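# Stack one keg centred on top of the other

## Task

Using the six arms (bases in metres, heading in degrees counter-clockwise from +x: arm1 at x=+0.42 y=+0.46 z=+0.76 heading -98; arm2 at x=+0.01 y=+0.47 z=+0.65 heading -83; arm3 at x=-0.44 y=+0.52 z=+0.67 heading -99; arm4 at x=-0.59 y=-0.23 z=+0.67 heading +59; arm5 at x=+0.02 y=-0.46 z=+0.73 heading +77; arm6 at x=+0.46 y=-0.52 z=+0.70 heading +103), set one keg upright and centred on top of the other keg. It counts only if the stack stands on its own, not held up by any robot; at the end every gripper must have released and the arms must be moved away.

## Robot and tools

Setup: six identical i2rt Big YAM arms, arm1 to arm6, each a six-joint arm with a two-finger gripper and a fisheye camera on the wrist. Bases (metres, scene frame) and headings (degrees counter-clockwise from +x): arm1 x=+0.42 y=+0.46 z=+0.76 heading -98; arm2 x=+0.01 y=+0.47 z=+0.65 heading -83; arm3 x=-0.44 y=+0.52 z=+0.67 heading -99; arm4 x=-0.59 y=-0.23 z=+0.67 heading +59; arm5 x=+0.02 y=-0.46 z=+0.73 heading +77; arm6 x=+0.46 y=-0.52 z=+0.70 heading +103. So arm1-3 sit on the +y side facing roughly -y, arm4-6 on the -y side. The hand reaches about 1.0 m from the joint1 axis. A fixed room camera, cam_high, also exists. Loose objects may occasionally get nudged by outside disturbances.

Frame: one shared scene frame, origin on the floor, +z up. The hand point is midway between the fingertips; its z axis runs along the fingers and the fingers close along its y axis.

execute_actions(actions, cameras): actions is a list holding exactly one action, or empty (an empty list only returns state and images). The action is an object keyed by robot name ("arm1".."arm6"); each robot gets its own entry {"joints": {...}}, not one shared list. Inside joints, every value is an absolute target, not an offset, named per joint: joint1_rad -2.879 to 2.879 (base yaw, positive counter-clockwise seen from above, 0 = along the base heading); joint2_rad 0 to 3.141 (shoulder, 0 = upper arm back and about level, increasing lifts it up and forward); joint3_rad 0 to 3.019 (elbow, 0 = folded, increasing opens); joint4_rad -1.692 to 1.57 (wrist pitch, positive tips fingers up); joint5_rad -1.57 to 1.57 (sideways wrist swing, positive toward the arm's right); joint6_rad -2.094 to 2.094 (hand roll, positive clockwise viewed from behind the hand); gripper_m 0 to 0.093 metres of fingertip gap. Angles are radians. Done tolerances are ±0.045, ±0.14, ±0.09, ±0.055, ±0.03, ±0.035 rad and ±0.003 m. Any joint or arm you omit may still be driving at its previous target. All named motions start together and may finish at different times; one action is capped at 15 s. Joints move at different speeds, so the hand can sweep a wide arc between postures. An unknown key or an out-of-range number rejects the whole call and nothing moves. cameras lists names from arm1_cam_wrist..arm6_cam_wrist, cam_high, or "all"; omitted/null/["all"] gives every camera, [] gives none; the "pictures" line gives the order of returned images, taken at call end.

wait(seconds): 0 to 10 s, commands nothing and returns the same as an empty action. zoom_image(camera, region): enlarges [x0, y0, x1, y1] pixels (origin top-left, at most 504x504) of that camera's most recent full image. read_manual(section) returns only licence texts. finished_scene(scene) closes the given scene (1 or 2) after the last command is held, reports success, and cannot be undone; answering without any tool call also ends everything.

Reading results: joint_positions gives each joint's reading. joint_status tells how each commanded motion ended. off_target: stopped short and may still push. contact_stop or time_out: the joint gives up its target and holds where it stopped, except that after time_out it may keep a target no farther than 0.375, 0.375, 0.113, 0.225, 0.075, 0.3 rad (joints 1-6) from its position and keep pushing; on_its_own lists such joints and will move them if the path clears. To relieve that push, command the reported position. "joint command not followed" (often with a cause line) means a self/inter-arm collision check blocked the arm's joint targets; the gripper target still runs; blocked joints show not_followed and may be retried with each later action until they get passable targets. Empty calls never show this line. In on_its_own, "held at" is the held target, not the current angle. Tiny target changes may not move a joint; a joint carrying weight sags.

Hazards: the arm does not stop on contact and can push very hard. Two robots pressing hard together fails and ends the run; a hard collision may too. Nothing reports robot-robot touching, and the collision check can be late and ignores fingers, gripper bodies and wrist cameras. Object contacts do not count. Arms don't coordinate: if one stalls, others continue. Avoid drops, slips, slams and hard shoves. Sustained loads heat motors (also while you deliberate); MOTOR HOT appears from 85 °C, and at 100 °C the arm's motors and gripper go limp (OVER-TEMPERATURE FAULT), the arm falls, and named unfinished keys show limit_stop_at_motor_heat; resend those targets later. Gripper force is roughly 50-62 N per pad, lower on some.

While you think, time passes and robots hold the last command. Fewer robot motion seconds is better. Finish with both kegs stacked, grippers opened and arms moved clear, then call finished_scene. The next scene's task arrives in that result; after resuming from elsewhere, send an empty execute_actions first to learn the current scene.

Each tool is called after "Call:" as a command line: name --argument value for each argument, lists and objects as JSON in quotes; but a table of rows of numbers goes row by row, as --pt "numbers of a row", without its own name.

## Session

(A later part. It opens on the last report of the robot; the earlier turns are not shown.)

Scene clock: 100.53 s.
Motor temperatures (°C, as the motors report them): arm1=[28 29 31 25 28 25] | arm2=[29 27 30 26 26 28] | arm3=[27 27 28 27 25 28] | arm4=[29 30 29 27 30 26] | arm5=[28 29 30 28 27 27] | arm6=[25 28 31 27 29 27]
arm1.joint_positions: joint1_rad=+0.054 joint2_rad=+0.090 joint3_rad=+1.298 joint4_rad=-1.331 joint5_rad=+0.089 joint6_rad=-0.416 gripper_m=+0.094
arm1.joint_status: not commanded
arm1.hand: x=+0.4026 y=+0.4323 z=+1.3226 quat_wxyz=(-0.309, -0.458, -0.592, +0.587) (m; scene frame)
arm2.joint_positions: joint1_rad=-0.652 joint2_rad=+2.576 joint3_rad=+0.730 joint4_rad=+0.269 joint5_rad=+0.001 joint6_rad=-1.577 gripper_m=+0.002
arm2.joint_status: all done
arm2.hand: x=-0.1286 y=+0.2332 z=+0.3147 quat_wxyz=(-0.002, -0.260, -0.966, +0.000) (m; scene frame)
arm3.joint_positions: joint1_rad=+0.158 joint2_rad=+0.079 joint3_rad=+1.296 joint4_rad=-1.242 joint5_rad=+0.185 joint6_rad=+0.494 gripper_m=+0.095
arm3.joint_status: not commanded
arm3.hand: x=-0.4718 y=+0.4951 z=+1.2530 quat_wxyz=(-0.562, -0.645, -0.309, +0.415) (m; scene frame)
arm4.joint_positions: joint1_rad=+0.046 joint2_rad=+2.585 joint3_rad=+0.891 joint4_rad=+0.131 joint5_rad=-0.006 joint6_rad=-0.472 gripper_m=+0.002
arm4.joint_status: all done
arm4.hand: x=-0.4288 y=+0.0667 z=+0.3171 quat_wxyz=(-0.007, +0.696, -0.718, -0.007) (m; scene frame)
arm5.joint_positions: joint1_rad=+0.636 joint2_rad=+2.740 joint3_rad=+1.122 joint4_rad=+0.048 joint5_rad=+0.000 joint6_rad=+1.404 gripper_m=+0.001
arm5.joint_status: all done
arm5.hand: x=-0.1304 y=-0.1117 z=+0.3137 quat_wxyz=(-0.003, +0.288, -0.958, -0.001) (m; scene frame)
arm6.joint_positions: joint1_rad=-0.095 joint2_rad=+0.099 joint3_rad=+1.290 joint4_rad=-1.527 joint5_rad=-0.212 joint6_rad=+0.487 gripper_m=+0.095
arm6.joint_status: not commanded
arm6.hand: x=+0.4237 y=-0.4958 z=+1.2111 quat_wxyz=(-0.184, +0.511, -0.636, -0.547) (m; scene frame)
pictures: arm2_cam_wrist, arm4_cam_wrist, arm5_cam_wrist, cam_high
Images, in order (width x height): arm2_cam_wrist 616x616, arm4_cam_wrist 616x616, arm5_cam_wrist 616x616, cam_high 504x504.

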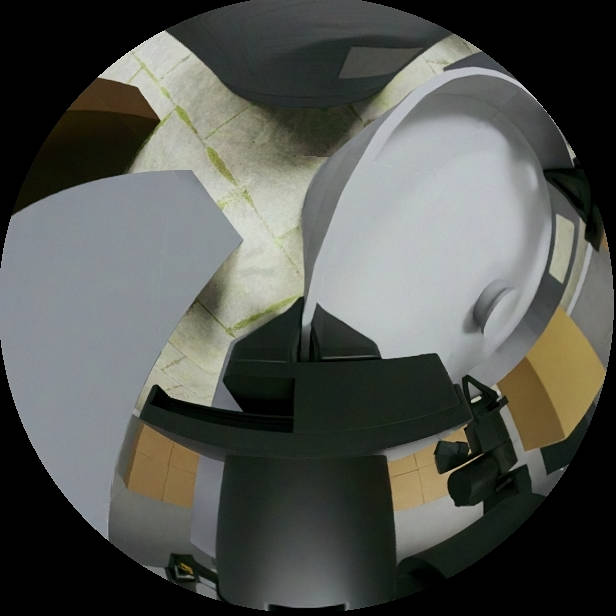

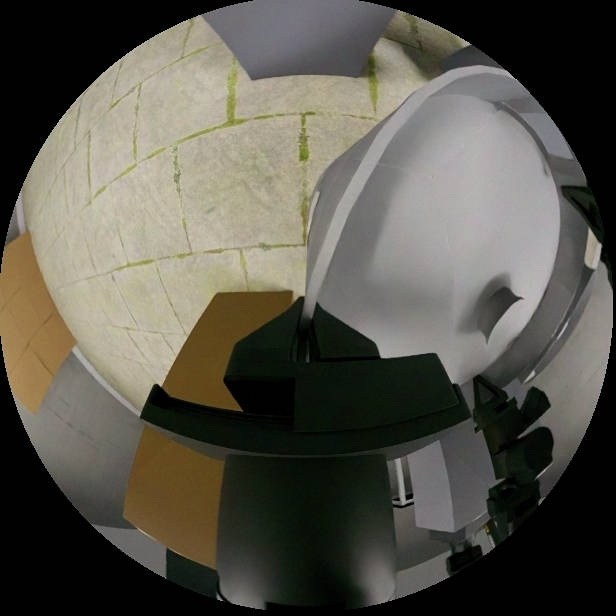

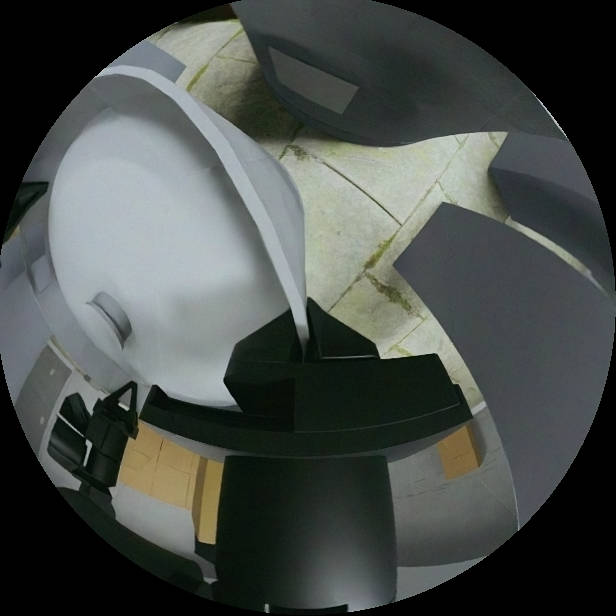

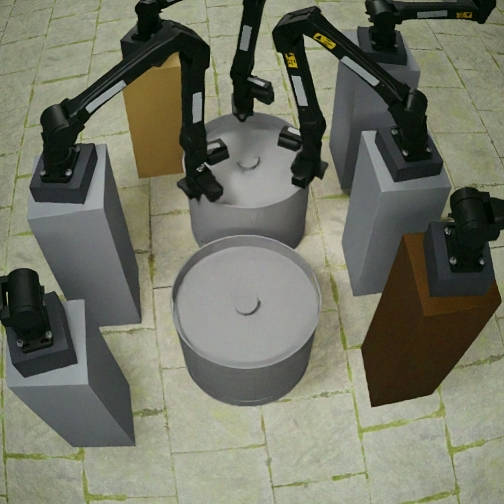

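Call:
execute_actions --actions '[{"arm2":{"joints":{"joint2_rad":2.376,"joint3_rad":0.632,"joint4_rad":0.173}},"arm5":{"joints":{"joint2_rad":2.595,"joint3_rad":1.022,"joint4_rad":0.002,"joint6_rad":1.43}},"arm4":{"joints":{"joint1_rad":0.045,"joint2_rad":2.42,"joint3_rad":0.814,"joint4_rad":0.035,"joint6_rad":-0.48}}}]' --cameras '["arm2_cam_wrist","arm4_cam_wrist","arm5_cam_wrist","cam_high"]'

Scene clock: 109.77 s.
Motor temperatures (°C, as the motors report them): arm1=[28 30 31 25 28 25] | arm2=[29 28 31 26 26 28] | arm3=[27 27 28 27 25 28] | arm4=[29 31 29 27 30 26] | arm5=[28 30 30 28 27 27] | arm6=[25 28 31 27 29 27]
arm1.joint_positions: joint1_rad=+0.054 joint2_rad=+0.090 joint3_rad=+1.298 joint4_rad=-1.331 joint5_rad=+0.089 joint6_rad=-0.416 gripper_m=+0.094
arm1.joint_status: not commanded
arm1.hand: x=+0.4026 y=+0.4323 z=+1.3226 quat_wxyz=(-0.309, -0.458, -0.592, +0.587) (m; scene frame)
arm2.joint_positions: joint1_rad=-0.652 joint2_rad=+2.520 joint3_rad=+0.719 joint4_rad=+0.198 joint5_rad=-0.006 joint6_rad=-1.576 gripper_m=+0.002
arm2.joint_status: joint2_rad time_out (moved -0.056 of -0.200); the others done
arm2.on_its_own: joint2_rad reads +2.520 and still pushes toward +2.376 since a time_out
arm2.hand: x=-0.1285 y=+0.2313 z=+0.3302 quat_wxyz=(-0.008, -0.260, -0.965, -0.012) (m; scene frame)
arm3.joint_positions: joint1_rad=+0.158 joint2_rad=+0.079 joint3_rad=+1.296 joint4_rad=-1.242 joint5_rad=+0.185 joint6_rad=+0.494 gripper_m=+0.095
arm3.joint_status: not commanded
arm3.hand: x=-0.4718 y=+0.4951 z=+1.2530 quat_wxyz=(-0.562, -0.645, -0.309, +0.415) (m; scene frame)
arm4.joint_positions: joint1_rad=+0.046 joint2_rad=+2.541 joint3_rad=+0.871 joint4_rad=+0.082 joint5_rad=+0.009 joint6_rad=-0.465 gripper_m=+0.002
arm4.joint_status: all done
arm4.hand: x=-0.4283 y=+0.0624 z=+0.3315 quat_wxyz=(+0.002, +0.694, -0.720, +0.003) (m; scene frame)
arm5.joint_positions: joint1_rad=+0.634 joint2_rad=+2.699 joint3_rad=+1.083 joint4_rad=+0.044 joint5_rad=+0.004 joint6_rad=+1.389 gripper_m=+0.001
arm5.joint_status: joint6_rad time_out (moved -0.014 of +0.026); the others done
arm5.on_its_own: joint6_rad reads +1.389 and still pushes toward +1.430 since a time_out
arm5.hand: x=-0.1279 y=-0.1142 z=+0.3290 quat_wxyz=(-0.006, +0.294, -0.956, -0.001) (m; scene frame)
arm6.joint_positions: joint1_rad=-0.095 joint2_rad=+0.099 joint3_rad=+1.290 joint4_rad=-1.527 joint5_rad=-0.212 joint6_rad=+0.487 gripper_m=+0.095
arm6.joint_status: not commanded
arm6.hand: x=+0.4237 y=-0.4958 z=+1.2111 quat_wxyz=(-0.184, +0.511, -0.636, -0.547) (m; scene frame)
pictures: arm2_cam_wrist, arm4_cam_wrist, arm5_cam_wrist, cam_high
Images, in order (width x height): arm2_cam_wrist 616x616, arm4_cam_wrist 616x616, arm5_cam_wrist 616x616, cam_high 504x504.

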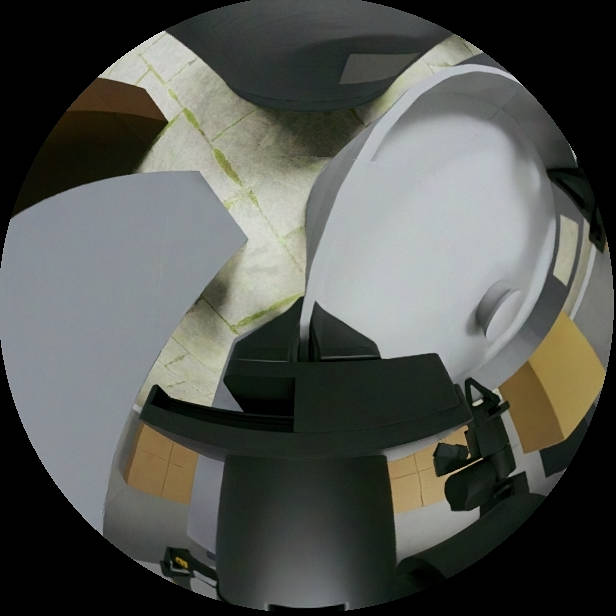

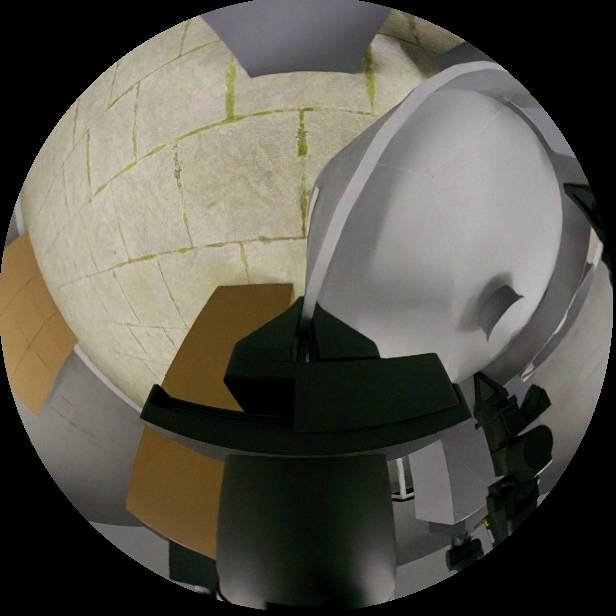

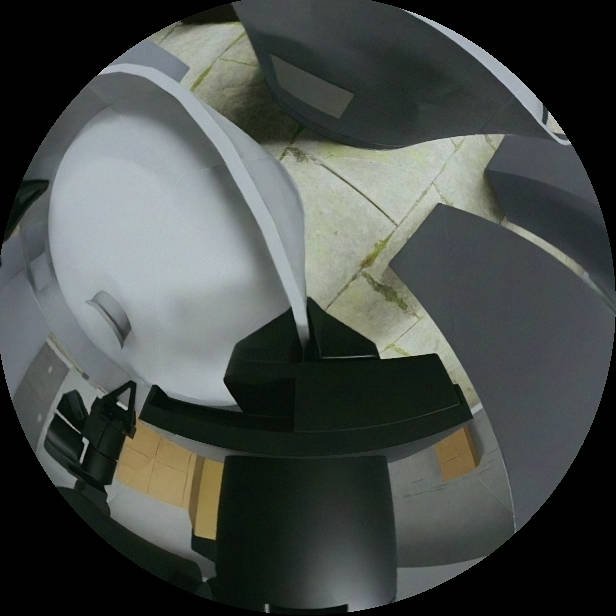

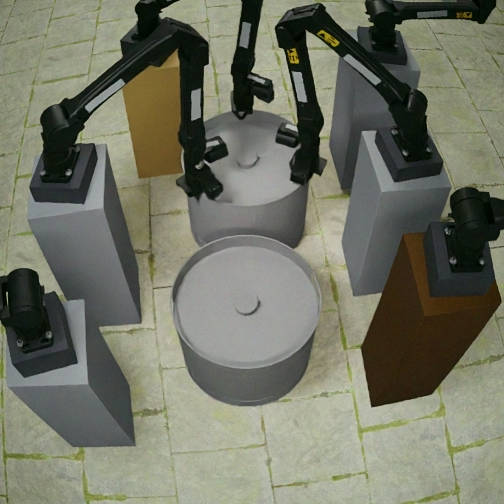

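Call:
execute_actions --actions '[{"arm2":{"joints":{"joint2_rad":2.129,"joint3_rad":0.576,"joint4_rad":0.082}},"arm5":{"joints":{"joint2_rad":2.342,"joint3_rad":0.956,"joint4_rad":-0.043,"joint6_rad":1.40}},"arm4":{"joints":{"joint2_rad":2.169,"joint3_rad":0.762,"joint4_rad":-0.039}}}]' --cameras '[]'

Call:
execute_actions --actions '[{"arm2":{"joints":{"joint2_rad":1.892,"joint3_rad":0.523,"joint4_rad":-0.097}},"arm5":{"joints":{"joint2_rad":2.165,"joint3_rad":0.879,"joint4_rad":-0.14}},"arm4":{"joints":{"joint2_rad":1.972,"joint3_rad":0.707,"joint4_rad":-0.176}}}]' --cameras '["arm4_cam_wrist","cam_high"]'

Scene clock: 120.30 s.
Motor temperatures (°C, as the motors report them): arm1=[28 30 31 25 28 25] | arm2=[29 29 32 26 26 28] | arm3=[27 28 28 27 25 28] | arm4=[29 33 30 27 30 26] | arm5=[28 31 30 28 27 27] | arm6=[25 28 31 27 29 27]
arm1.joint_positions: joint1_rad=+0.054 joint2_rad=+0.090 joint3_rad=+1.298 joint4_rad=-1.331 joint5_rad=+0.089 joint6_rad=-0.416 gripper_m=+0.094
arm1.joint_status: not commanded
arm1.hand: x=+0.4026 y=+0.4323 z=+1.3226 quat_wxyz=(-0.309, -0.458, -0.592, +0.587) (m; scene frame)
arm2.joint_positions: joint1_rad=-0.652 joint2_rad=+2.252 joint3_rad=+0.585 joint4_rad=+0.080 joint5_rad=-0.001 joint6_rad=-1.577 gripper_m=+0.002
arm2.joint_status: all done
arm2.hand: x=-0.1283 y=+0.2339 z=+0.4080 quat_wxyz=(-0.004, -0.260, -0.966, -0.005) (m; scene frame)
arm3.joint_positions: joint1_rad=+0.158 joint2_rad=+0.079 joint3_rad=+1.296 joint4_rad=-1.242 joint5_rad=+0.185 joint6_rad=+0.494 gripper_m=+0.095
arm3.joint_status: not commanded
arm3.hand: x=-0.4718 y=+0.4951 z=+1.2530 quat_wxyz=(-0.562, -0.645, -0.309, +0.415) (m; scene frame)
arm4.joint_positions: joint1_rad=+0.052 joint2_rad=+2.290 joint3_rad=+0.758 joint4_rad=-0.037 joint5_rad=+0.006 joint6_rad=-0.457 gripper_m=+0.002
arm4.joint_status: all done
arm4.hand: x=-0.4272 y=+0.0687 z=+0.4120 quat_wxyz=(-0.006, +0.693, -0.721, -0.001) (m; scene frame)
arm5.joint_positions: joint1_rad=+0.629 joint2_rad=+2.475 joint3_rad=+0.951 joint4_rad=-0.037 joint5_rad=+0.005 joint6_rad=+1.379 gripper_m=+0.001
arm5.joint_status: all done
arm5.hand: x=-0.1290 y=-0.1084 z=+0.4089 quat_wxyz=(-0.005, +0.296, -0.955, -0.006) (m; scene frame)
arm6.joint_positions: joint1_rad=-0.095 joint2_rad=+0.099 joint3_rad=+1.290 joint4_rad=-1.527 joint5_rad=-0.212 joint6_rad=+0.487 gripper_m=+0.095
arm6.joint_status: not commanded
arm6.hand: x=+0.4237 y=-0.4958 z=+1.2111 quat_wxyz=(-0.184, +0.511, -0.636, -0.547) (m; scene frame)
pictures: none
No camera images: the call's "cameras" was empty. Leave "cameras" out to get every camera's image.

Scene clock: 121.33 s.
Motor temperatures (°C, as the motors report them): arm1=[28 30 31 25 28 25] | arm2=[29 30 32 26 26 28] | arm3=[27 28 28 27 25 28] | arm4=[29 33 30 27 30 26] | arm5=[28 32 30 28 27 27] | arm6=[25 28 31 27 29 27]
arm1.joint_positions: joint1_rad=+0.054 joint2_rad=+0.090 joint3_rad=+1.298 joint4_rad=-1.331 joint5_rad=+0.089 joint6_rad=-0.416 gripper_m=+0.094
arm1.joint_status: not commanded
arm1.hand: x=+0.4026 y=+0.4323 z=+1.3226 quat_wxyz=(-0.309, -0.458, -0.592, +0.587) (m; scene frame)
arm2.joint_positions: joint1_rad=-0.652 joint2_rad=+2.009 joint3_rad=+0.523 joint4_rad=-0.094 joint5_rad=-0.002 joint6_rad=-1.577 gripper_m=+0.002
arm2.joint_status: all done
arm2.hand: x=-0.1289 y=+0.2329 z=+0.4701 quat_wxyz=(-0.003, -0.260, -0.966, -0.001) (m; scene frame)
arm3.joint_positions: joint1_rad=+0.158 joint2_rad=+0.079 joint3_rad=+1.296 joint4_rad=-1.242 joint5_rad=+0.185 joint6_rad=+0.494 gripper_m=+0.095
arm3.joint_status: not commanded
arm3.hand: x=-0.4718 y=+0.4951 z=+1.2530 quat_wxyz=(-0.562, -0.645, -0.309, +0.415) (m; scene frame)
arm4.joint_positions: joint1_rad=+0.052 joint2_rad=+2.085 joint3_rad=+0.692 joint4_rad=-0.172 joint5_rad=+0.008 joint6_rad=-0.457 gripper_m=+0.002
arm4.joint_status: all done
arm4.hand: x=-0.4276 y=+0.0669 z=+0.4741 quat_wxyz=(-0.009, +0.693, -0.721, +0.000) (m; scene frame)
arm5.joint_positions: joint1_rad=+0.628 joint2_rad=+2.291 joint3_rad=+0.864 joint4_rad=-0.133 joint5_rad=+0.008 joint6_rad=+1.378 gripper_m=+0.001
arm5.joint_status: all done
arm5.hand: x=-0.1276 y=-0.1097 z=+0.4715 quat_wxyz=(-0.007, +0.296, -0.955, -0.006) (m; scene frame)
arm6.joint_positions: joint1_rad=-0.095 joint2_rad=+0.099 joint3_rad=+1.290 joint4_rad=-1.527 joint5_rad=-0.212 joint6_rad=+0.487 gripper_m=+0.095
arm6.joint_status: not commanded
arm6.hand: x=+0.4237 y=-0.4958 z=+1.2111 quat_wxyz=(-0.184, +0.511, -0.636, -0.547) (m; scene frame)
pictures: arm4_cam_wrist, cam_high
Images, in order (width x height): arm4_cam_wrist 616x616, cam_high 504x504.

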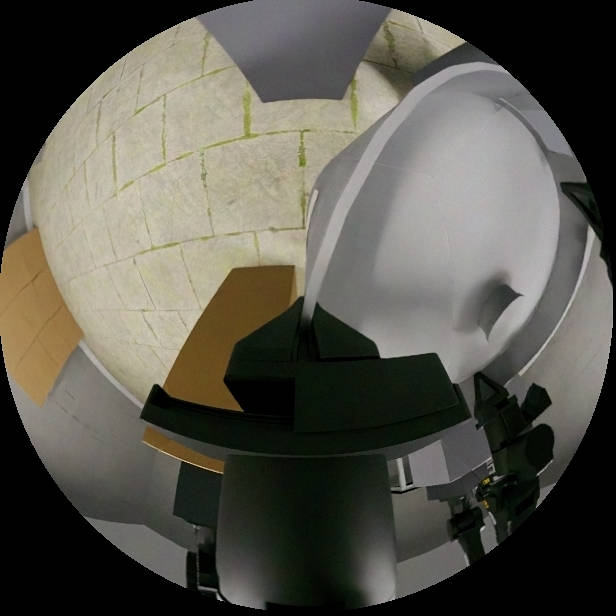

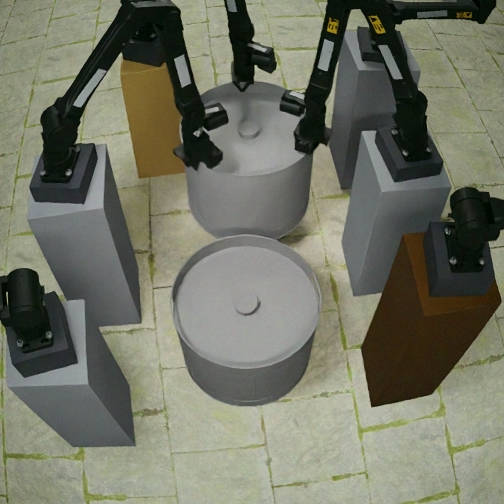

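Model works well.

Call:
execute_actions --actions '[{"arm2":{"joints":{"joint2_rad":1.609,"joint3_rad":0.511,"joint4_rad":-0.356}},"arm5":{"joints":{"joint2_rad":1.96,"joint3_rad":0.835,"joint4_rad":-0.289}},"arm4":{"joints":{"joint2_rad":1.745,"joint3_rad":0.69,"joint4_rad":-0.376}}}]' --cameras '[]'

Call:
execute_actions --actions '[{"arm2":{"joints":{"joint2_rad":1.325,"joint3_rad":0.564,"joint4_rad":-0.68}},"arm5":{"joints":{"joint2_rad":1.728,"joint3_rad":0.82,"joint4_rad":-0.499}},"arm4":{"joints":{"joint2_rad":1.503,"joint3_rad":0.72,"joint4_rad":-0.636}}}]' --cameras '[]'

Call:
execute_actions --actions '[{"arm2":{"joints":{"joint2_rad":1.083,"joint3_rad":0.707,"joint4_rad":-1.052}},"arm5":{"joints":{"joint2_rad":1.478,"joint3_rad":0.875,"joint4_rad":-0.793}},"arm4":{"joints":{"joint2_rad":1.274,"joint3_rad":0.83,"joint4_rad":-0.965}}}]' --cameras '["arm2_cam_wrist","arm5_cam_wrist","cam_high"]'

Scene clock: 127.63 s.
Motor temperatures (°C, as the motors report them): arm1=[28 30 31 26 28 25] | arm2=[29 30 32 26 26 28] | arm3=[27 28 28 27 25 28] | arm4=[29 33 30 27 30 26] | arm5=[28 32 30 28 27 27] | arm6=[25 28 31 27 29 27]
arm1.joint_positions: joint1_rad=+0.054 joint2_rad=+0.090 joint3_rad=+1.298 joint4_rad=-1.331 joint5_rad=+0.089 joint6_rad=-0.416 gripper_m=+0.094
arm1.joint_status: not commanded
arm1.hand: x=+0.4026 y=+0.4323 z=+1.3226 quat_wxyz=(-0.309, -0.458, -0.592, +0.587) (m; scene frame)
arm2.joint_positions: joint1_rad=-0.652 joint2_rad=+1.726 joint3_rad=+0.496 joint4_rad=-0.347 joint5_rad=-0.002 joint6_rad=-1.577 gripper_m=+0.002
arm2.joint_status: all done
arm2.hand: x=-0.1291 y=+0.2332 z=+0.5405 quat_wxyz=(-0.003, -0.260, -0.966, +0.001) (m; scene frame)
arm3.joint_positions: joint1_rad=+0.158 joint2_rad=+0.079 joint3_rad=+1.296 joint4_rad=-1.242 joint5_rad=+0.185 joint6_rad=+0.494 gripper_m=+0.095
arm3.joint_status: not commanded
arm3.hand: x=-0.4718 y=+0.4951 z=+1.2530 quat_wxyz=(-0.562, -0.645, -0.309, +0.415) (m; scene frame)
arm4.joint_positions: joint1_rad=+0.052 joint2_rad=+1.851 joint3_rad=+0.663 joint4_rad=-0.366 joint5_rad=+0.006 joint6_rad=-0.457 gripper_m=+0.002
arm4.joint_status: all done
arm4.hand: x=-0.4271 y=+0.0684 z=+0.5447 quat_wxyz=(-0.014, +0.693, -0.721, -0.003) (m; scene frame)
arm5.joint_positions: joint1_rad=+0.624 joint2_rad=+2.084 joint3_rad=+0.805 joint4_rad=-0.278 joint5_rad=+0.011 joint6_rad=+1.375 gripper_m=+0.001
arm5.joint_status: all done
arm5.hand: x=-0.1264 y=-0.1089 z=+0.5405 quat_wxyz=(-0.008, +0.296, -0.955, -0.008) (m; scene frame)
arm6.joint_positions: joint1_rad=-0.095 joint2_rad=+0.099 joint3_rad=+1.290 joint4_rad=-1.527 joint5_rad=-0.212 joint6_rad=+0.487 gripper_m=+0.095
arm6.joint_status: not commanded
arm6.hand: x=+0.4237 y=-0.4958 z=+1.2111 quat_wxyz=(-0.184, +0.511, -0.636, -0.547) (m; scene frame)
pictures: none
No camera images: the call's "cameras" was empty. Leave "cameras" out to get every camera's image.

Scene clock: 128.70 s.
Motor temperatures (°C, as the motors report them): arm1=[28 30 31 26 28 25] | arm2=[29 30 32 26 26 28] | arm3=[27 28 28 27 25 28] | arm4=[29 33 30 27 30 26] | arm5=[28 32 30 28 27 27] | arm6=[25 28 31 27 29 27]
arm1.joint_positions: joint1_rad=+0.054 joint2_rad=+0.090 joint3_rad=+1.298 joint4_rad=-1.331 joint5_rad=+0.089 joint6_rad=-0.416 gripper_m=+0.094
arm1.joint_status: not commanded
arm1.hand: x=+0.4026 y=+0.4323 z=+1.3226 quat_wxyz=(-0.309, -0.458, -0.592, +0.587) (m; scene frame)
arm2.joint_positions: joint1_rad=-0.652 joint2_rad=+1.423 joint3_rad=+0.509 joint4_rad=-0.629 joint5_rad=-0.003 joint6_rad=-1.579 gripper_m=+0.003
arm2.joint_status: all done
arm2.hand: x=-0.1287 y=+0.2340 z=+0.6190 quat_wxyz=(+0.001, -0.259, -0.966, +0.017) (m; scene frame)
arm3.joint_positions: joint1_rad=+0.158 joint2_rad=+0.079 joint3_rad=+1.296 joint4_rad=-1.242 joint5_rad=+0.185 joint6_rad=+0.494 gripper_m=+0.095
arm3.joint_status: not commanded
arm3.hand: x=-0.4718 y=+0.4951 z=+1.2530 quat_wxyz=(-0.562, -0.645, -0.309, +0.415) (m; scene frame)
arm4.joint_positions: joint1_rad=+0.050 joint2_rad=+1.593 joint3_rad=+0.666 joint4_rad=-0.597 joint5_rad=+0.003 joint6_rad=-0.458 gripper_m=+0.001
arm4.joint_status: all done
arm4.hand: x=-0.4269 y=+0.0675 z=+0.6255 quat_wxyz=(-0.027, +0.692, -0.721, -0.009) (m; scene frame)
arm5.joint_positions: joint1_rad=+0.618 joint2_rad=+1.844 joint3_rad=+0.781 joint4_rad=-0.486 joint5_rad=+0.014 joint6_rad=+1.368 gripper_m=+0.001
arm5.joint_status: all done
arm5.hand: x=-0.1246 y=-0.1079 z=+0.6222 quat_wxyz=(-0.009, +0.296, -0.955, -0.012) (m; scene frame)
arm6.joint_positions: joint1_rad=-0.095 joint2_rad=+0.099 joint3_rad=+1.290 joint4_rad=-1.527 joint5_rad=-0.212 joint6_rad=+0.487 gripper_m=+0.095
arm6.joint_status: not commanded
arm6.hand: x=+0.4237 y=-0.4958 z=+1.2111 quat_wxyz=(-0.184, +0.511, -0.636, -0.547) (m; scene frame)
pictures: none
No camera images: the call's "cameras" was empty. Leave "cameras" out to get every camera's image.

Scene clock: 131.03 s.
Motor temperatures (°C, as the motors report them): arm1=[28 30 31 26 28 25] | arm2=[29 30 33 26 26 28] | arm3=[27 28 28 27 25 28] | arm4=[29 33 32 27 30 26] | arm5=[28 32 30 28 27 27] | arm6=[25 28 31 27 29 27]
arm1.joint_positions: joint1_rad=+0.054 joint2_rad=+0.090 joint3_rad=+1.298 joint4_rad=-1.331 joint5_rad=+0.089 joint6_rad=-0.416 gripper_m=+0.094
arm1.joint_status: not commanded
arm1.hand: x=+0.4026 y=+0.4323 z=+1.3226 quat_wxyz=(-0.309, -0.458, -0.592, +0.587) (m; scene frame)
arm2.joint_positions: joint1_rad=-0.652 joint2_rad=+1.195 joint3_rad=+0.633 joint4_rad=-0.954 joint5_rad=-0.014 joint6_rad=-1.588 gripper_m=+0.004
arm2.joint_status: joint4_rad time_out (moved -0.325 of -0.423); the others done
arm2.on_its_own: joint4_rad reads -0.954 and still pushes toward -1.052 since a time_out
arm2.hand: x=-0.1316 y=+0.2259 z=+0.7109 quat_wxyz=(+0.000, -0.254, -0.967, +0.032) (m; scene frame)
arm3.joint_positions: joint1_rad=+0.158 joint2_rad=+0.079 joint3_rad=+1.296 joint4_rad=-1.242 joint5_rad=+0.185 joint6_rad=+0.494 gripper_m=+0.095
arm3.joint_status: not commanded
arm3.hand: x=-0.4718 y=+0.4951 z=+1.2530 quat_wxyz=(-0.562, -0.645, -0.309, +0.415) (m; scene frame)
arm4.joint_positions: joint1_rad=+0.041 joint2_rad=+1.360 joint3_rad=+0.738 joint4_rad=-0.907 joint5_rad=+0.014 joint6_rad=-0.476 gripper_m=+0.001
arm4.joint_status: joint3_rad time_out (moved +0.072 of +0.164); joint4_rad time_out (moved -0.311 of -0.368); the others done
arm4.on_its_own: joint3_rad reads +0.738 and still pushes toward +0.830 since a time_out; joint4_rad reads -0.907 and still pushes toward -0.965 since a time_out
arm4.hand: x=-0.4273 y=+0.0558 z=+0.7157 quat_wxyz=(-0.026, +0.695, -0.718, -0.002) (m; scene frame)
arm5.joint_positions: joint1_rad=+0.618 joint2_rad=+1.592 joint3_rad=+0.796 joint4_rad=-0.747 joint5_rad=+0.019 joint6_rad=+1.356 gripper_m=+0.001
arm5.joint_status: all done
arm5.hand: x=-0.1209 y=-0.1160 z=+0.7142 quat_wxyz=(-0.012, +0.302, -0.953, -0.015) (m; scene frame)
arm6.joint_positions: joint1_rad=-0.095 joint2_rad=+0.099 joint3_rad=+1.290 joint4_rad=-1.527 joint5_rad=-0.212 joint6_rad=+0.487 gripper_m=+0.095
arm6.joint_status: not commanded
arm6.hand: x=+0.4237 y=-0.4958 z=+1.2111 quat_wxyz=(-0.184, +0.511, -0.636, -0.547) (m; scene frame)
pictures: arm2_cam_wrist, arm5_cam_wrist, cam_high
Images, in order (width x height): arm2_cam_wrist 616x616, arm5_cam_wrist 616x616, cam_high 504x504.

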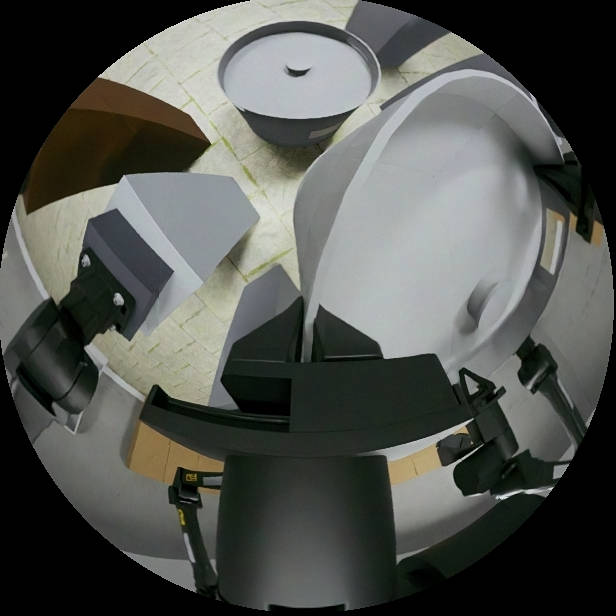

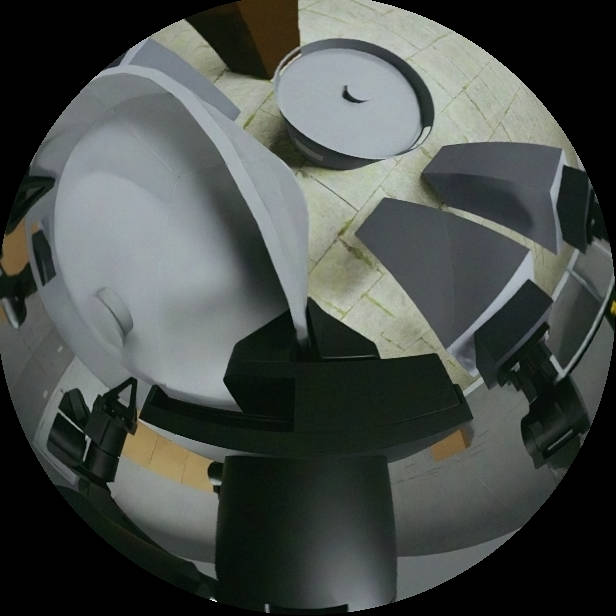

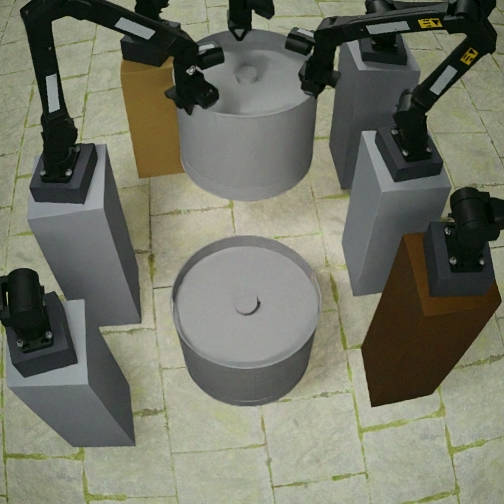

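Call:
execute_actions --actions '[{"arm2":{"joints":{"joint1_rad":-0.298,"joint2_rad":1.036,"joint3_rad":0.714,"joint4_rad":-1.067,"joint6_rad":-1.223}},"arm5":{"joints":{"joint1_rad":0.382,"joint2_rad":1.393,"joint3_rad":0.788,"joint4_rad":-0.77,"joint6_rad":1.142}},"arm4":{"joints":{"joint1_rad":-0.205,"joint2_rad":1.352,"joint3_rad":0.977,"joint4_rad":-0.971,"joint6_rad":-0.715}}}]' --cameras '["arm2_cam_wrist","cam_high"]'

Call:
execute_actions --actions '[{"arm2":{"joints":{"joint1_rad":0.061,"joint2_rad":1.066,"joint3_rad":0.739,"joint4_rad":-1.058,"joint6_rad":-0.864}},"arm5":{"joints":{"joint1_rad":0.097,"joint2_rad":1.37,"joint3_rad":0.755,"joint4_rad":-0.766,"joint6_rad":0.857}},"arm4":{"joints":{"joint1_rad":-0.38,"joint2_rad":1.476,"joint3_rad":1.158,"joint4_rad":-1.002,"joint6_rad":-0.89}}}]' --cameras '["arm2_cam_wrist","cam_high"]'

Scene clock: 153.63 s.
Motor temperatures (°C, as the motors report them): arm1=[28 30 31 26 28 25] | arm2=[29 29 40 27 26 28] | arm3=[27 28 28 27 25 28] | arm4=[29 32 40 27 30 26] | arm5=[28 32 35 28 27 27] | arm6=[25 28 31 27 29 27]
arm1.joint_positions: joint1_rad=+0.054 joint2_rad=+0.090 joint3_rad=+1.298 joint4_rad=-1.331 joint5_rad=+0.089 joint6_rad=-0.416 gripper_m=+0.094
arm1.joint_status: not commanded
arm1.hand: x=+0.4026 y=+0.4323 z=+1.3226 quat_wxyz=(-0.309, -0.458, -0.592, +0.587) (m; scene frame)
arm2.joint_positions: joint1_rad=-0.310 joint2_rad=+1.177 joint3_rad=+0.633 joint4_rad=-1.031 joint5_rad=-0.008 joint6_rad=-1.245 gripper_m=+0.002
arm2.joint_status: joint2_rad time_out (moved -0.018 of -0.159); the others done
arm2.on_its_own: joint2_rad reads +1.177 and still pushes toward +1.036 since a time_out
arm2.hand: x=-0.0390 y=+0.2101 z=+0.7149 quat_wxyz=(-0.005, -0.255, -0.967, +0.001) (m; scene frame)
arm3.joint_positions: joint1_rad=+0.158 joint2_rad=+0.079 joint3_rad=+1.296 joint4_rad=-1.242 joint5_rad=+0.185 joint6_rad=+0.494 gripper_m=+0.095
arm3.joint_status: not commanded
arm3.hand: x=-0.4718 y=+0.4951 z=+1.2530 quat_wxyz=(-0.562, -0.645, -0.309, +0.415) (m; scene frame)
arm4.joint_positions: joint1_rad=-0.206 joint2_rad=+1.468 joint3_rad=+0.857 joint4_rad=-0.917 joint5_rad=+0.012 joint6_rad=-0.726 gripper_m=+0.001
arm4.joint_status: joint3_rad time_out (moved +0.119 of +0.239); the others done
arm4.on_its_own: joint3_rad reads +0.857 and still pushes toward +0.969 since a time_out
arm4.hand: x=-0.3323 y=+0.0399 z=+0.7183 quat_wxyz=(-0.026, +0.697, -0.717, +0.002) (m; scene frame)
arm5.joint_positions: joint1_rad=+0.371 joint2_rad=+1.513 joint3_rad=+0.710 joint4_rad=-0.760 joint5_rad=+0.019 joint6_rad=+1.106 gripper_m=+0.001
arm5.joint_status: joint6_rad off_target (ended at +1.107, target +1.142); the others done
arm5.hand: x=-0.0270 y=-0.1281 z=+0.7178 quat_wxyz=(-0.013, +0.303, -0.953, -0.003) (m; scene frame)
arm6.joint_positions: joint1_rad=-0.095 joint2_rad=+0.099 joint3_rad=+1.290 joint4_rad=-1.527 joint5_rad=-0.212 joint6_rad=+0.487 gripper_m=+0.095
arm6.joint_status: not commanded
arm6.hand: x=+0.4237 y=-0.4958 z=+1.2111 quat_wxyz=(-0.184, +0.511, -0.636, -0.547) (m; scene frame)
pictures: arm2_cam_wrist, cam_high
Images, in order (width x height): arm2_cam_wrist 616x616, cam_high 504x504.

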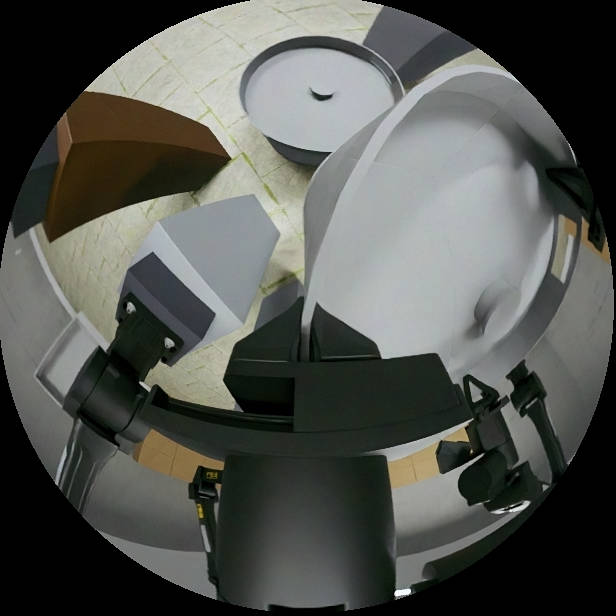

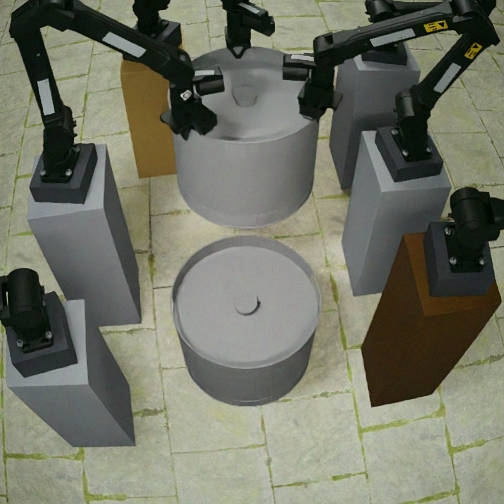

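not run: a stop came earlier in this reply.

Call:
execute_actions --actions '[{"arm2":{"joints":{"joint1_rad":0.061,"joint2_rad":1.075,"joint3_rad":0.739,"joint4_rad":-1.05,"joint6_rad":-0.87}},"arm5":{"joints":{"joint1_rad":0.097,"joint2_rad":1.37,"joint3_rad":0.755,"joint4_rad":-0.766,"joint6_rad":0.832}},"arm4":{"joints":{"joint1_rad":-0.38,"joint2_rad":1.476,"joint3_rad":1.158,"joint4_rad":-1.002,"joint6_rad":-0.9}}}]' --cameras '["cam_high"]'

Scene clock: 159.07 s.
Motor temperatures (°C, as the motors report them): arm1=[28 30 31 26 28 25] | arm2=[29 29 41 27 26 28] | arm3=[27 28 28 27 25 28] | arm4=[29 33 42 27 30 26] | arm5=[28 32 35 28 27 27] | arm6=[25 28 31 27 29 27]
arm1.joint_positions: joint1_rad=+0.054 joint2_rad=+0.090 joint3_rad=+1.298 joint4_rad=-1.331 joint5_rad=+0.089 joint6_rad=-0.416 gripper_m=+0.094
arm1.joint_status: not commanded
arm1.hand: x=+0.4026 y=+0.4323 z=+1.3226 quat_wxyz=(-0.309, -0.458, -0.592, +0.587) (m; scene frame)
arm2.joint_positions: joint1_rad=+0.041 joint2_rad=+1.181 joint3_rad=+0.633 joint4_rad=-1.010 joint5_rad=+0.004 joint6_rad=-0.898 gripper_m=+0.002
arm2.joint_status: joint3_rad time_out (moved +0.000 of +0.106); the others done
arm2.on_its_own: joint3_rad reads +0.633 and still pushes toward +0.739 since a time_out
arm2.hand: x=+0.0522 y=+0.2041 z=+0.7141 quat_wxyz=(-0.002, -0.253, -0.967, +0.010) (m; scene frame)
arm3.joint_positions: joint1_rad=+0.158 joint2_rad=+0.079 joint3_rad=+1.296 joint4_rad=-1.242 joint5_rad=+0.185 joint6_rad=+0.494 gripper_m=+0.095
arm3.joint_status: not commanded
arm3.hand: x=-0.4718 y=+0.4951 z=+1.2530 quat_wxyz=(-0.562, -0.645, -0.309, +0.415) (m; scene frame)
arm4.joint_positions: joint1_rad=-0.376 joint2_rad=+1.614 joint3_rad=+1.038 joint4_rad=-0.950 joint5_rad=+0.008 joint6_rad=-0.901 gripper_m=+0.001
arm4.joint_status: joint3_rad time_out (moved +0.182 of +0.301); the others done
arm4.on_its_own: joint3_rad reads +1.038 and still pushes toward +1.151 since a time_out
arm4.hand: x=-0.2397 y=+0.0313 z=+0.7213 quat_wxyz=(-0.026, +0.698, -0.715, +0.004) (m; scene frame)
arm5.joint_positions: joint1_rad=+0.088 joint2_rad=+1.497 joint3_rad=+0.687 joint4_rad=-0.743 joint5_rad=+0.016 joint6_rad=+0.816 gripper_m=+0.001
arm5.joint_status: all done
arm5.hand: x=+0.0664 y=-0.1340 z=+0.7170 quat_wxyz=(-0.014, +0.306, -0.952, -0.005) (m; scene frame)
arm6.joint_positions: joint1_rad=-0.095 joint2_rad=+0.099 joint3_rad=+1.290 joint4_rad=-1.527 joint5_rad=-0.212 joint6_rad=+0.487 gripper_m=+0.095
arm6.joint_status: not commanded
arm6.hand: x=+0.4237 y=-0.4958 z=+1.2111 quat_wxyz=(-0.184, +0.511, -0.636, -0.547) (m; scene frame)
pictures: cam_high
Images, in order (width x height): cam_high 504x504.

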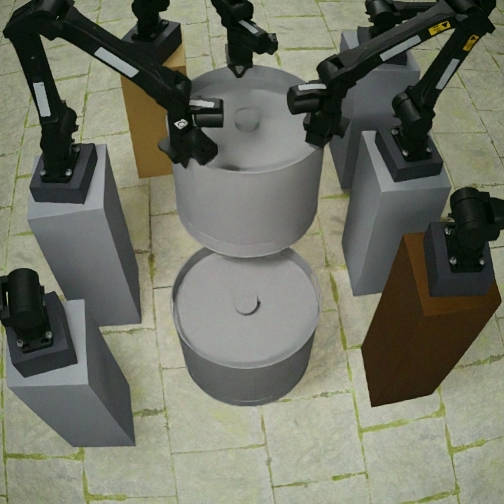

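Call:
execute_actions --actions '[{"arm2":{"joints":{"joint1_rad":0.365,"joint2_rad":1.172,"joint3_rad":0.84,"joint4_rad":-1.033,"joint6_rad":-0.575}},"arm5":{"joints":{"joint1_rad":-0.185,"joint2_rad":1.397,"joint3_rad":0.794,"joint4_rad":-0.771,"joint6_rad":0.55}},"arm4":{"joints":{"joint1_rad":-0.508,"joint2_rad":1.625,"joint3_rad":1.389,"joint4_rad":-1.065,"joint6_rad":-1.03}}}]' --cameras '["cam_high"]'

Scene clock: 166.10 s.
Motor temperatures (°C, as the motors report them): arm1=[28 30 31 26 28 25] | arm2=[29 29 44 27 26 28] | arm3=[27 28 28 27 25 28] | arm4=[29 34 44 27 30 26] | arm5=[28 32 36 28 27 27] | arm6=[25 28 31 27 29 27]
arm1.joint_positions: joint1_rad=+0.054 joint2_rad=+0.090 joint3_rad=+1.298 joint4_rad=-1.331 joint5_rad=+0.089 joint6_rad=-0.416 gripper_m=+0.094
arm1.joint_status: not commanded
arm1.hand: x=+0.4026 y=+0.4323 z=+1.3226 quat_wxyz=(-0.309, -0.458, -0.592, +0.587) (m; scene frame)
arm2.joint_positions: joint1_rad=+0.336 joint2_rad=+1.282 joint3_rad=+0.720 joint4_rad=-0.986 joint5_rad=+0.010 joint6_rad=-0.599 gripper_m=+0.002
arm2.joint_status: joint3_rad time_out (moved +0.088 of +0.207); the others done
arm2.on_its_own: joint3_rad reads +0.720 and still pushes toward +0.833 since a time_out
arm2.hand: x=+0.1436 y=+0.1930 z=+0.7162 quat_wxyz=(-0.005, -0.255, -0.967, +0.015) (m; scene frame)
arm3.joint_positions: joint1_rad=+0.158 joint2_rad=+0.079 joint3_rad=+1.296 joint4_rad=-1.242 joint5_rad=+0.185 joint6_rad=+0.494 gripper_m=+0.095
arm3.joint_status: not commanded
arm3.hand: x=-0.4718 y=+0.4951 z=+1.2530 quat_wxyz=(-0.562, -0.645, -0.309, +0.415) (m; scene frame)
arm4.joint_positions: joint1_rad=-0.501 joint2_rad=+1.772 joint3_rad=+1.262 joint4_rad=-1.018 joint5_rad=+0.009 joint6_rad=-1.025 gripper_m=+0.001
arm4.joint_status: joint2_rad time_out (moved +0.158 of +0.011); joint3_rad time_out (moved +0.224 of +0.351); the others done
arm4.on_its_own: joint2_rad reads +1.772 and still pushes toward +1.625 since a time_out; joint3_rad reads +1.262 and still pushes toward +1.375 since a time_out
arm4.hand: x=-0.1486 y=+0.0204 z=+0.7250 quat_wxyz=(-0.024, +0.698, -0.716, +0.006) (m; scene frame)
arm5.joint_positions: joint1_rad=-0.180 joint2_rad=+1.512 joint3_rad=+0.716 joint4_rad=-0.740 joint5_rad=+0.018 joint6_rad=+0.554 gripper_m=+0.001
arm5.joint_status: all done
arm5.hand: x=+0.1569 y=-0.1452 z=+0.7208 quat_wxyz=(-0.022, +0.303, -0.953, -0.008) (m; scene frame)
arm6.joint_positions: joint1_rad=-0.095 joint2_rad=+0.099 joint3_rad=+1.290 joint4_rad=-1.527 joint5_rad=-0.212 joint6_rad=+0.487 gripper_m=+0.095
arm6.joint_status: not commanded
arm6.hand: x=+0.4237 y=-0.4958 z=+1.2111 quat_wxyz=(-0.184, +0.511, -0.636, -0.547) (m; scene frame)
pictures: cam_high
Images, in order (width x height): cam_high 504x504.

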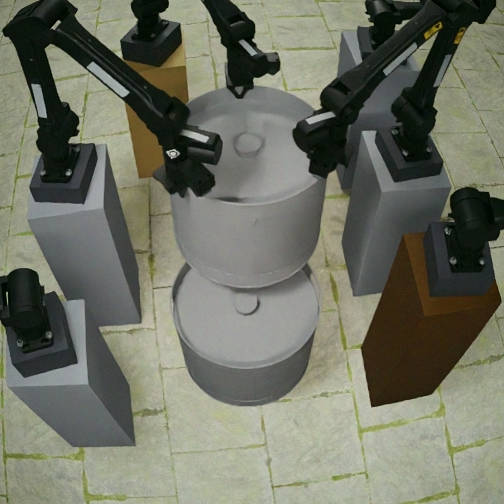

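Call:
execute_actions --actions '[{"arm2":{"joints":{"joint1_rad":0.575,"joint2_rad":1.33,"joint3_rad":1.015,"joint4_rad":-1.029,"joint6_rad":-0.36}},"arm5":{"joints":{"joint1_rad":-0.427,"joint2_rad":1.49,"joint3_rad":0.915,"joint4_rad":-0.792,"joint6_rad":0.308}},"arm4":{"joints":{"joint1_rad":-0.604,"joint2_rad":1.81,"joint3_rad":1.705,"joint4_rad":-1.165,"joint6_rad":-1.125}}}]' --cameras '["cam_high"]'

Scene clock: 173.03 s.
Motor temperatures (°C, as the motors report them): arm1=[28 30 31 26 28 25] | arm2=[29 30 46 27 26 28] | arm3=[27 28 28 27 25 28] | arm4=[29 36 45 27 30 26] | arm5=[28 33 37 28 28 27] | arm6=[25 28 31 27 29 27]
arm1.joint_positions: joint1_rad=+0.054 joint2_rad=+0.090 joint3_rad=+1.298 joint4_rad=-1.331 joint5_rad=+0.089 joint6_rad=-0.416 gripper_m=+0.094
arm1.joint_status: not commanded
arm1.hand: x=+0.4026 y=+0.4323 z=+1.3226 quat_wxyz=(-0.309, -0.458, -0.592, +0.587) (m; scene frame)
arm2.joint_positions: joint1_rad=+0.555 joint2_rad=+1.468 joint3_rad=+0.882 joint4_rad=-0.986 joint5_rad=+0.004 joint6_rad=-0.372 gripper_m=+0.002
arm2.joint_status: joint3_rad time_out (moved +0.162 of +0.295); the others done
arm2.on_its_own: joint3_rad reads +0.882 and still pushes toward +0.995 since a time_out
arm2.hand: x=+0.2395 y=+0.1822 z=+0.7098 quat_wxyz=(+0.000, -0.259, -0.966, +0.004) (m; scene frame)
arm3.joint_positions: joint1_rad=+0.158 joint2_rad=+0.079 joint3_rad=+1.296 joint4_rad=-1.242 joint5_rad=+0.185 joint6_rad=+0.494 gripper_m=+0.095
arm3.joint_status: not commanded
arm3.hand: x=-0.4718 y=+0.4951 z=+1.2530 quat_wxyz=(-0.562, -0.645, -0.309, +0.415) (m; scene frame)
arm4.joint_positions: joint1_rad=-0.597 joint2_rad=+1.970 joint3_rad=+1.557 joint4_rad=-1.129 joint5_rad=+0.007 joint6_rad=-1.118 gripper_m=+0.002
arm4.joint_status: joint2_rad time_out (moved +0.198 of +0.038); joint3_rad time_out (moved +0.295 of +0.443); the others done
arm4.on_its_own: joint2_rad reads +1.970 and still pushes toward +1.810 since a time_out; joint3_rad reads +1.557 and still pushes toward +1.670 since a time_out
arm4.hand: x=-0.0532 y=+0.0106 z=+0.7234 quat_wxyz=(-0.017, +0.697, -0.717, +0.005) (m; scene frame)
arm5.joint_positions: joint1_rad=-0.422 joint2_rad=+1.619 joint3_rad=+0.829 joint4_rad=-0.756 joint5_rad=+0.017 joint6_rad=+0.317 gripper_m=+0.001
arm5.joint_status: all done
arm5.hand: x=+0.2518 y=-0.1548 z=+0.7160 quat_wxyz=(-0.019, +0.301, -0.953, -0.001) (m; scene frame)
arm6.joint_positions: joint1_rad=-0.095 joint2_rad=+0.099 joint3_rad=+1.290 joint4_rad=-1.527 joint5_rad=-0.212 joint6_rad=+0.487 gripper_m=+0.095
arm6.joint_status: not commanded
arm6.hand: x=+0.4237 y=-0.4958 z=+1.2111 quat_wxyz=(-0.184, +0.511, -0.636, -0.547) (m; scene frame)
pictures: cam_high
Images, in order (width x height): cam_high 504x504.

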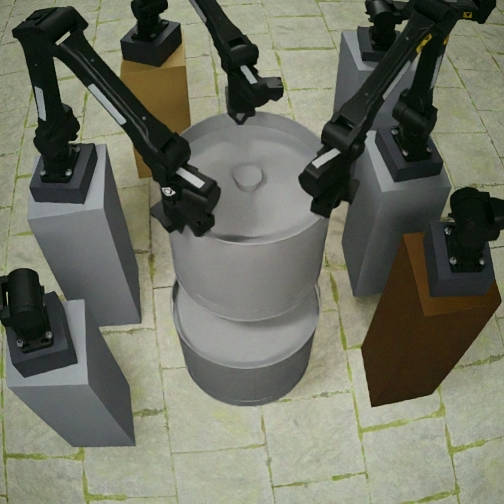

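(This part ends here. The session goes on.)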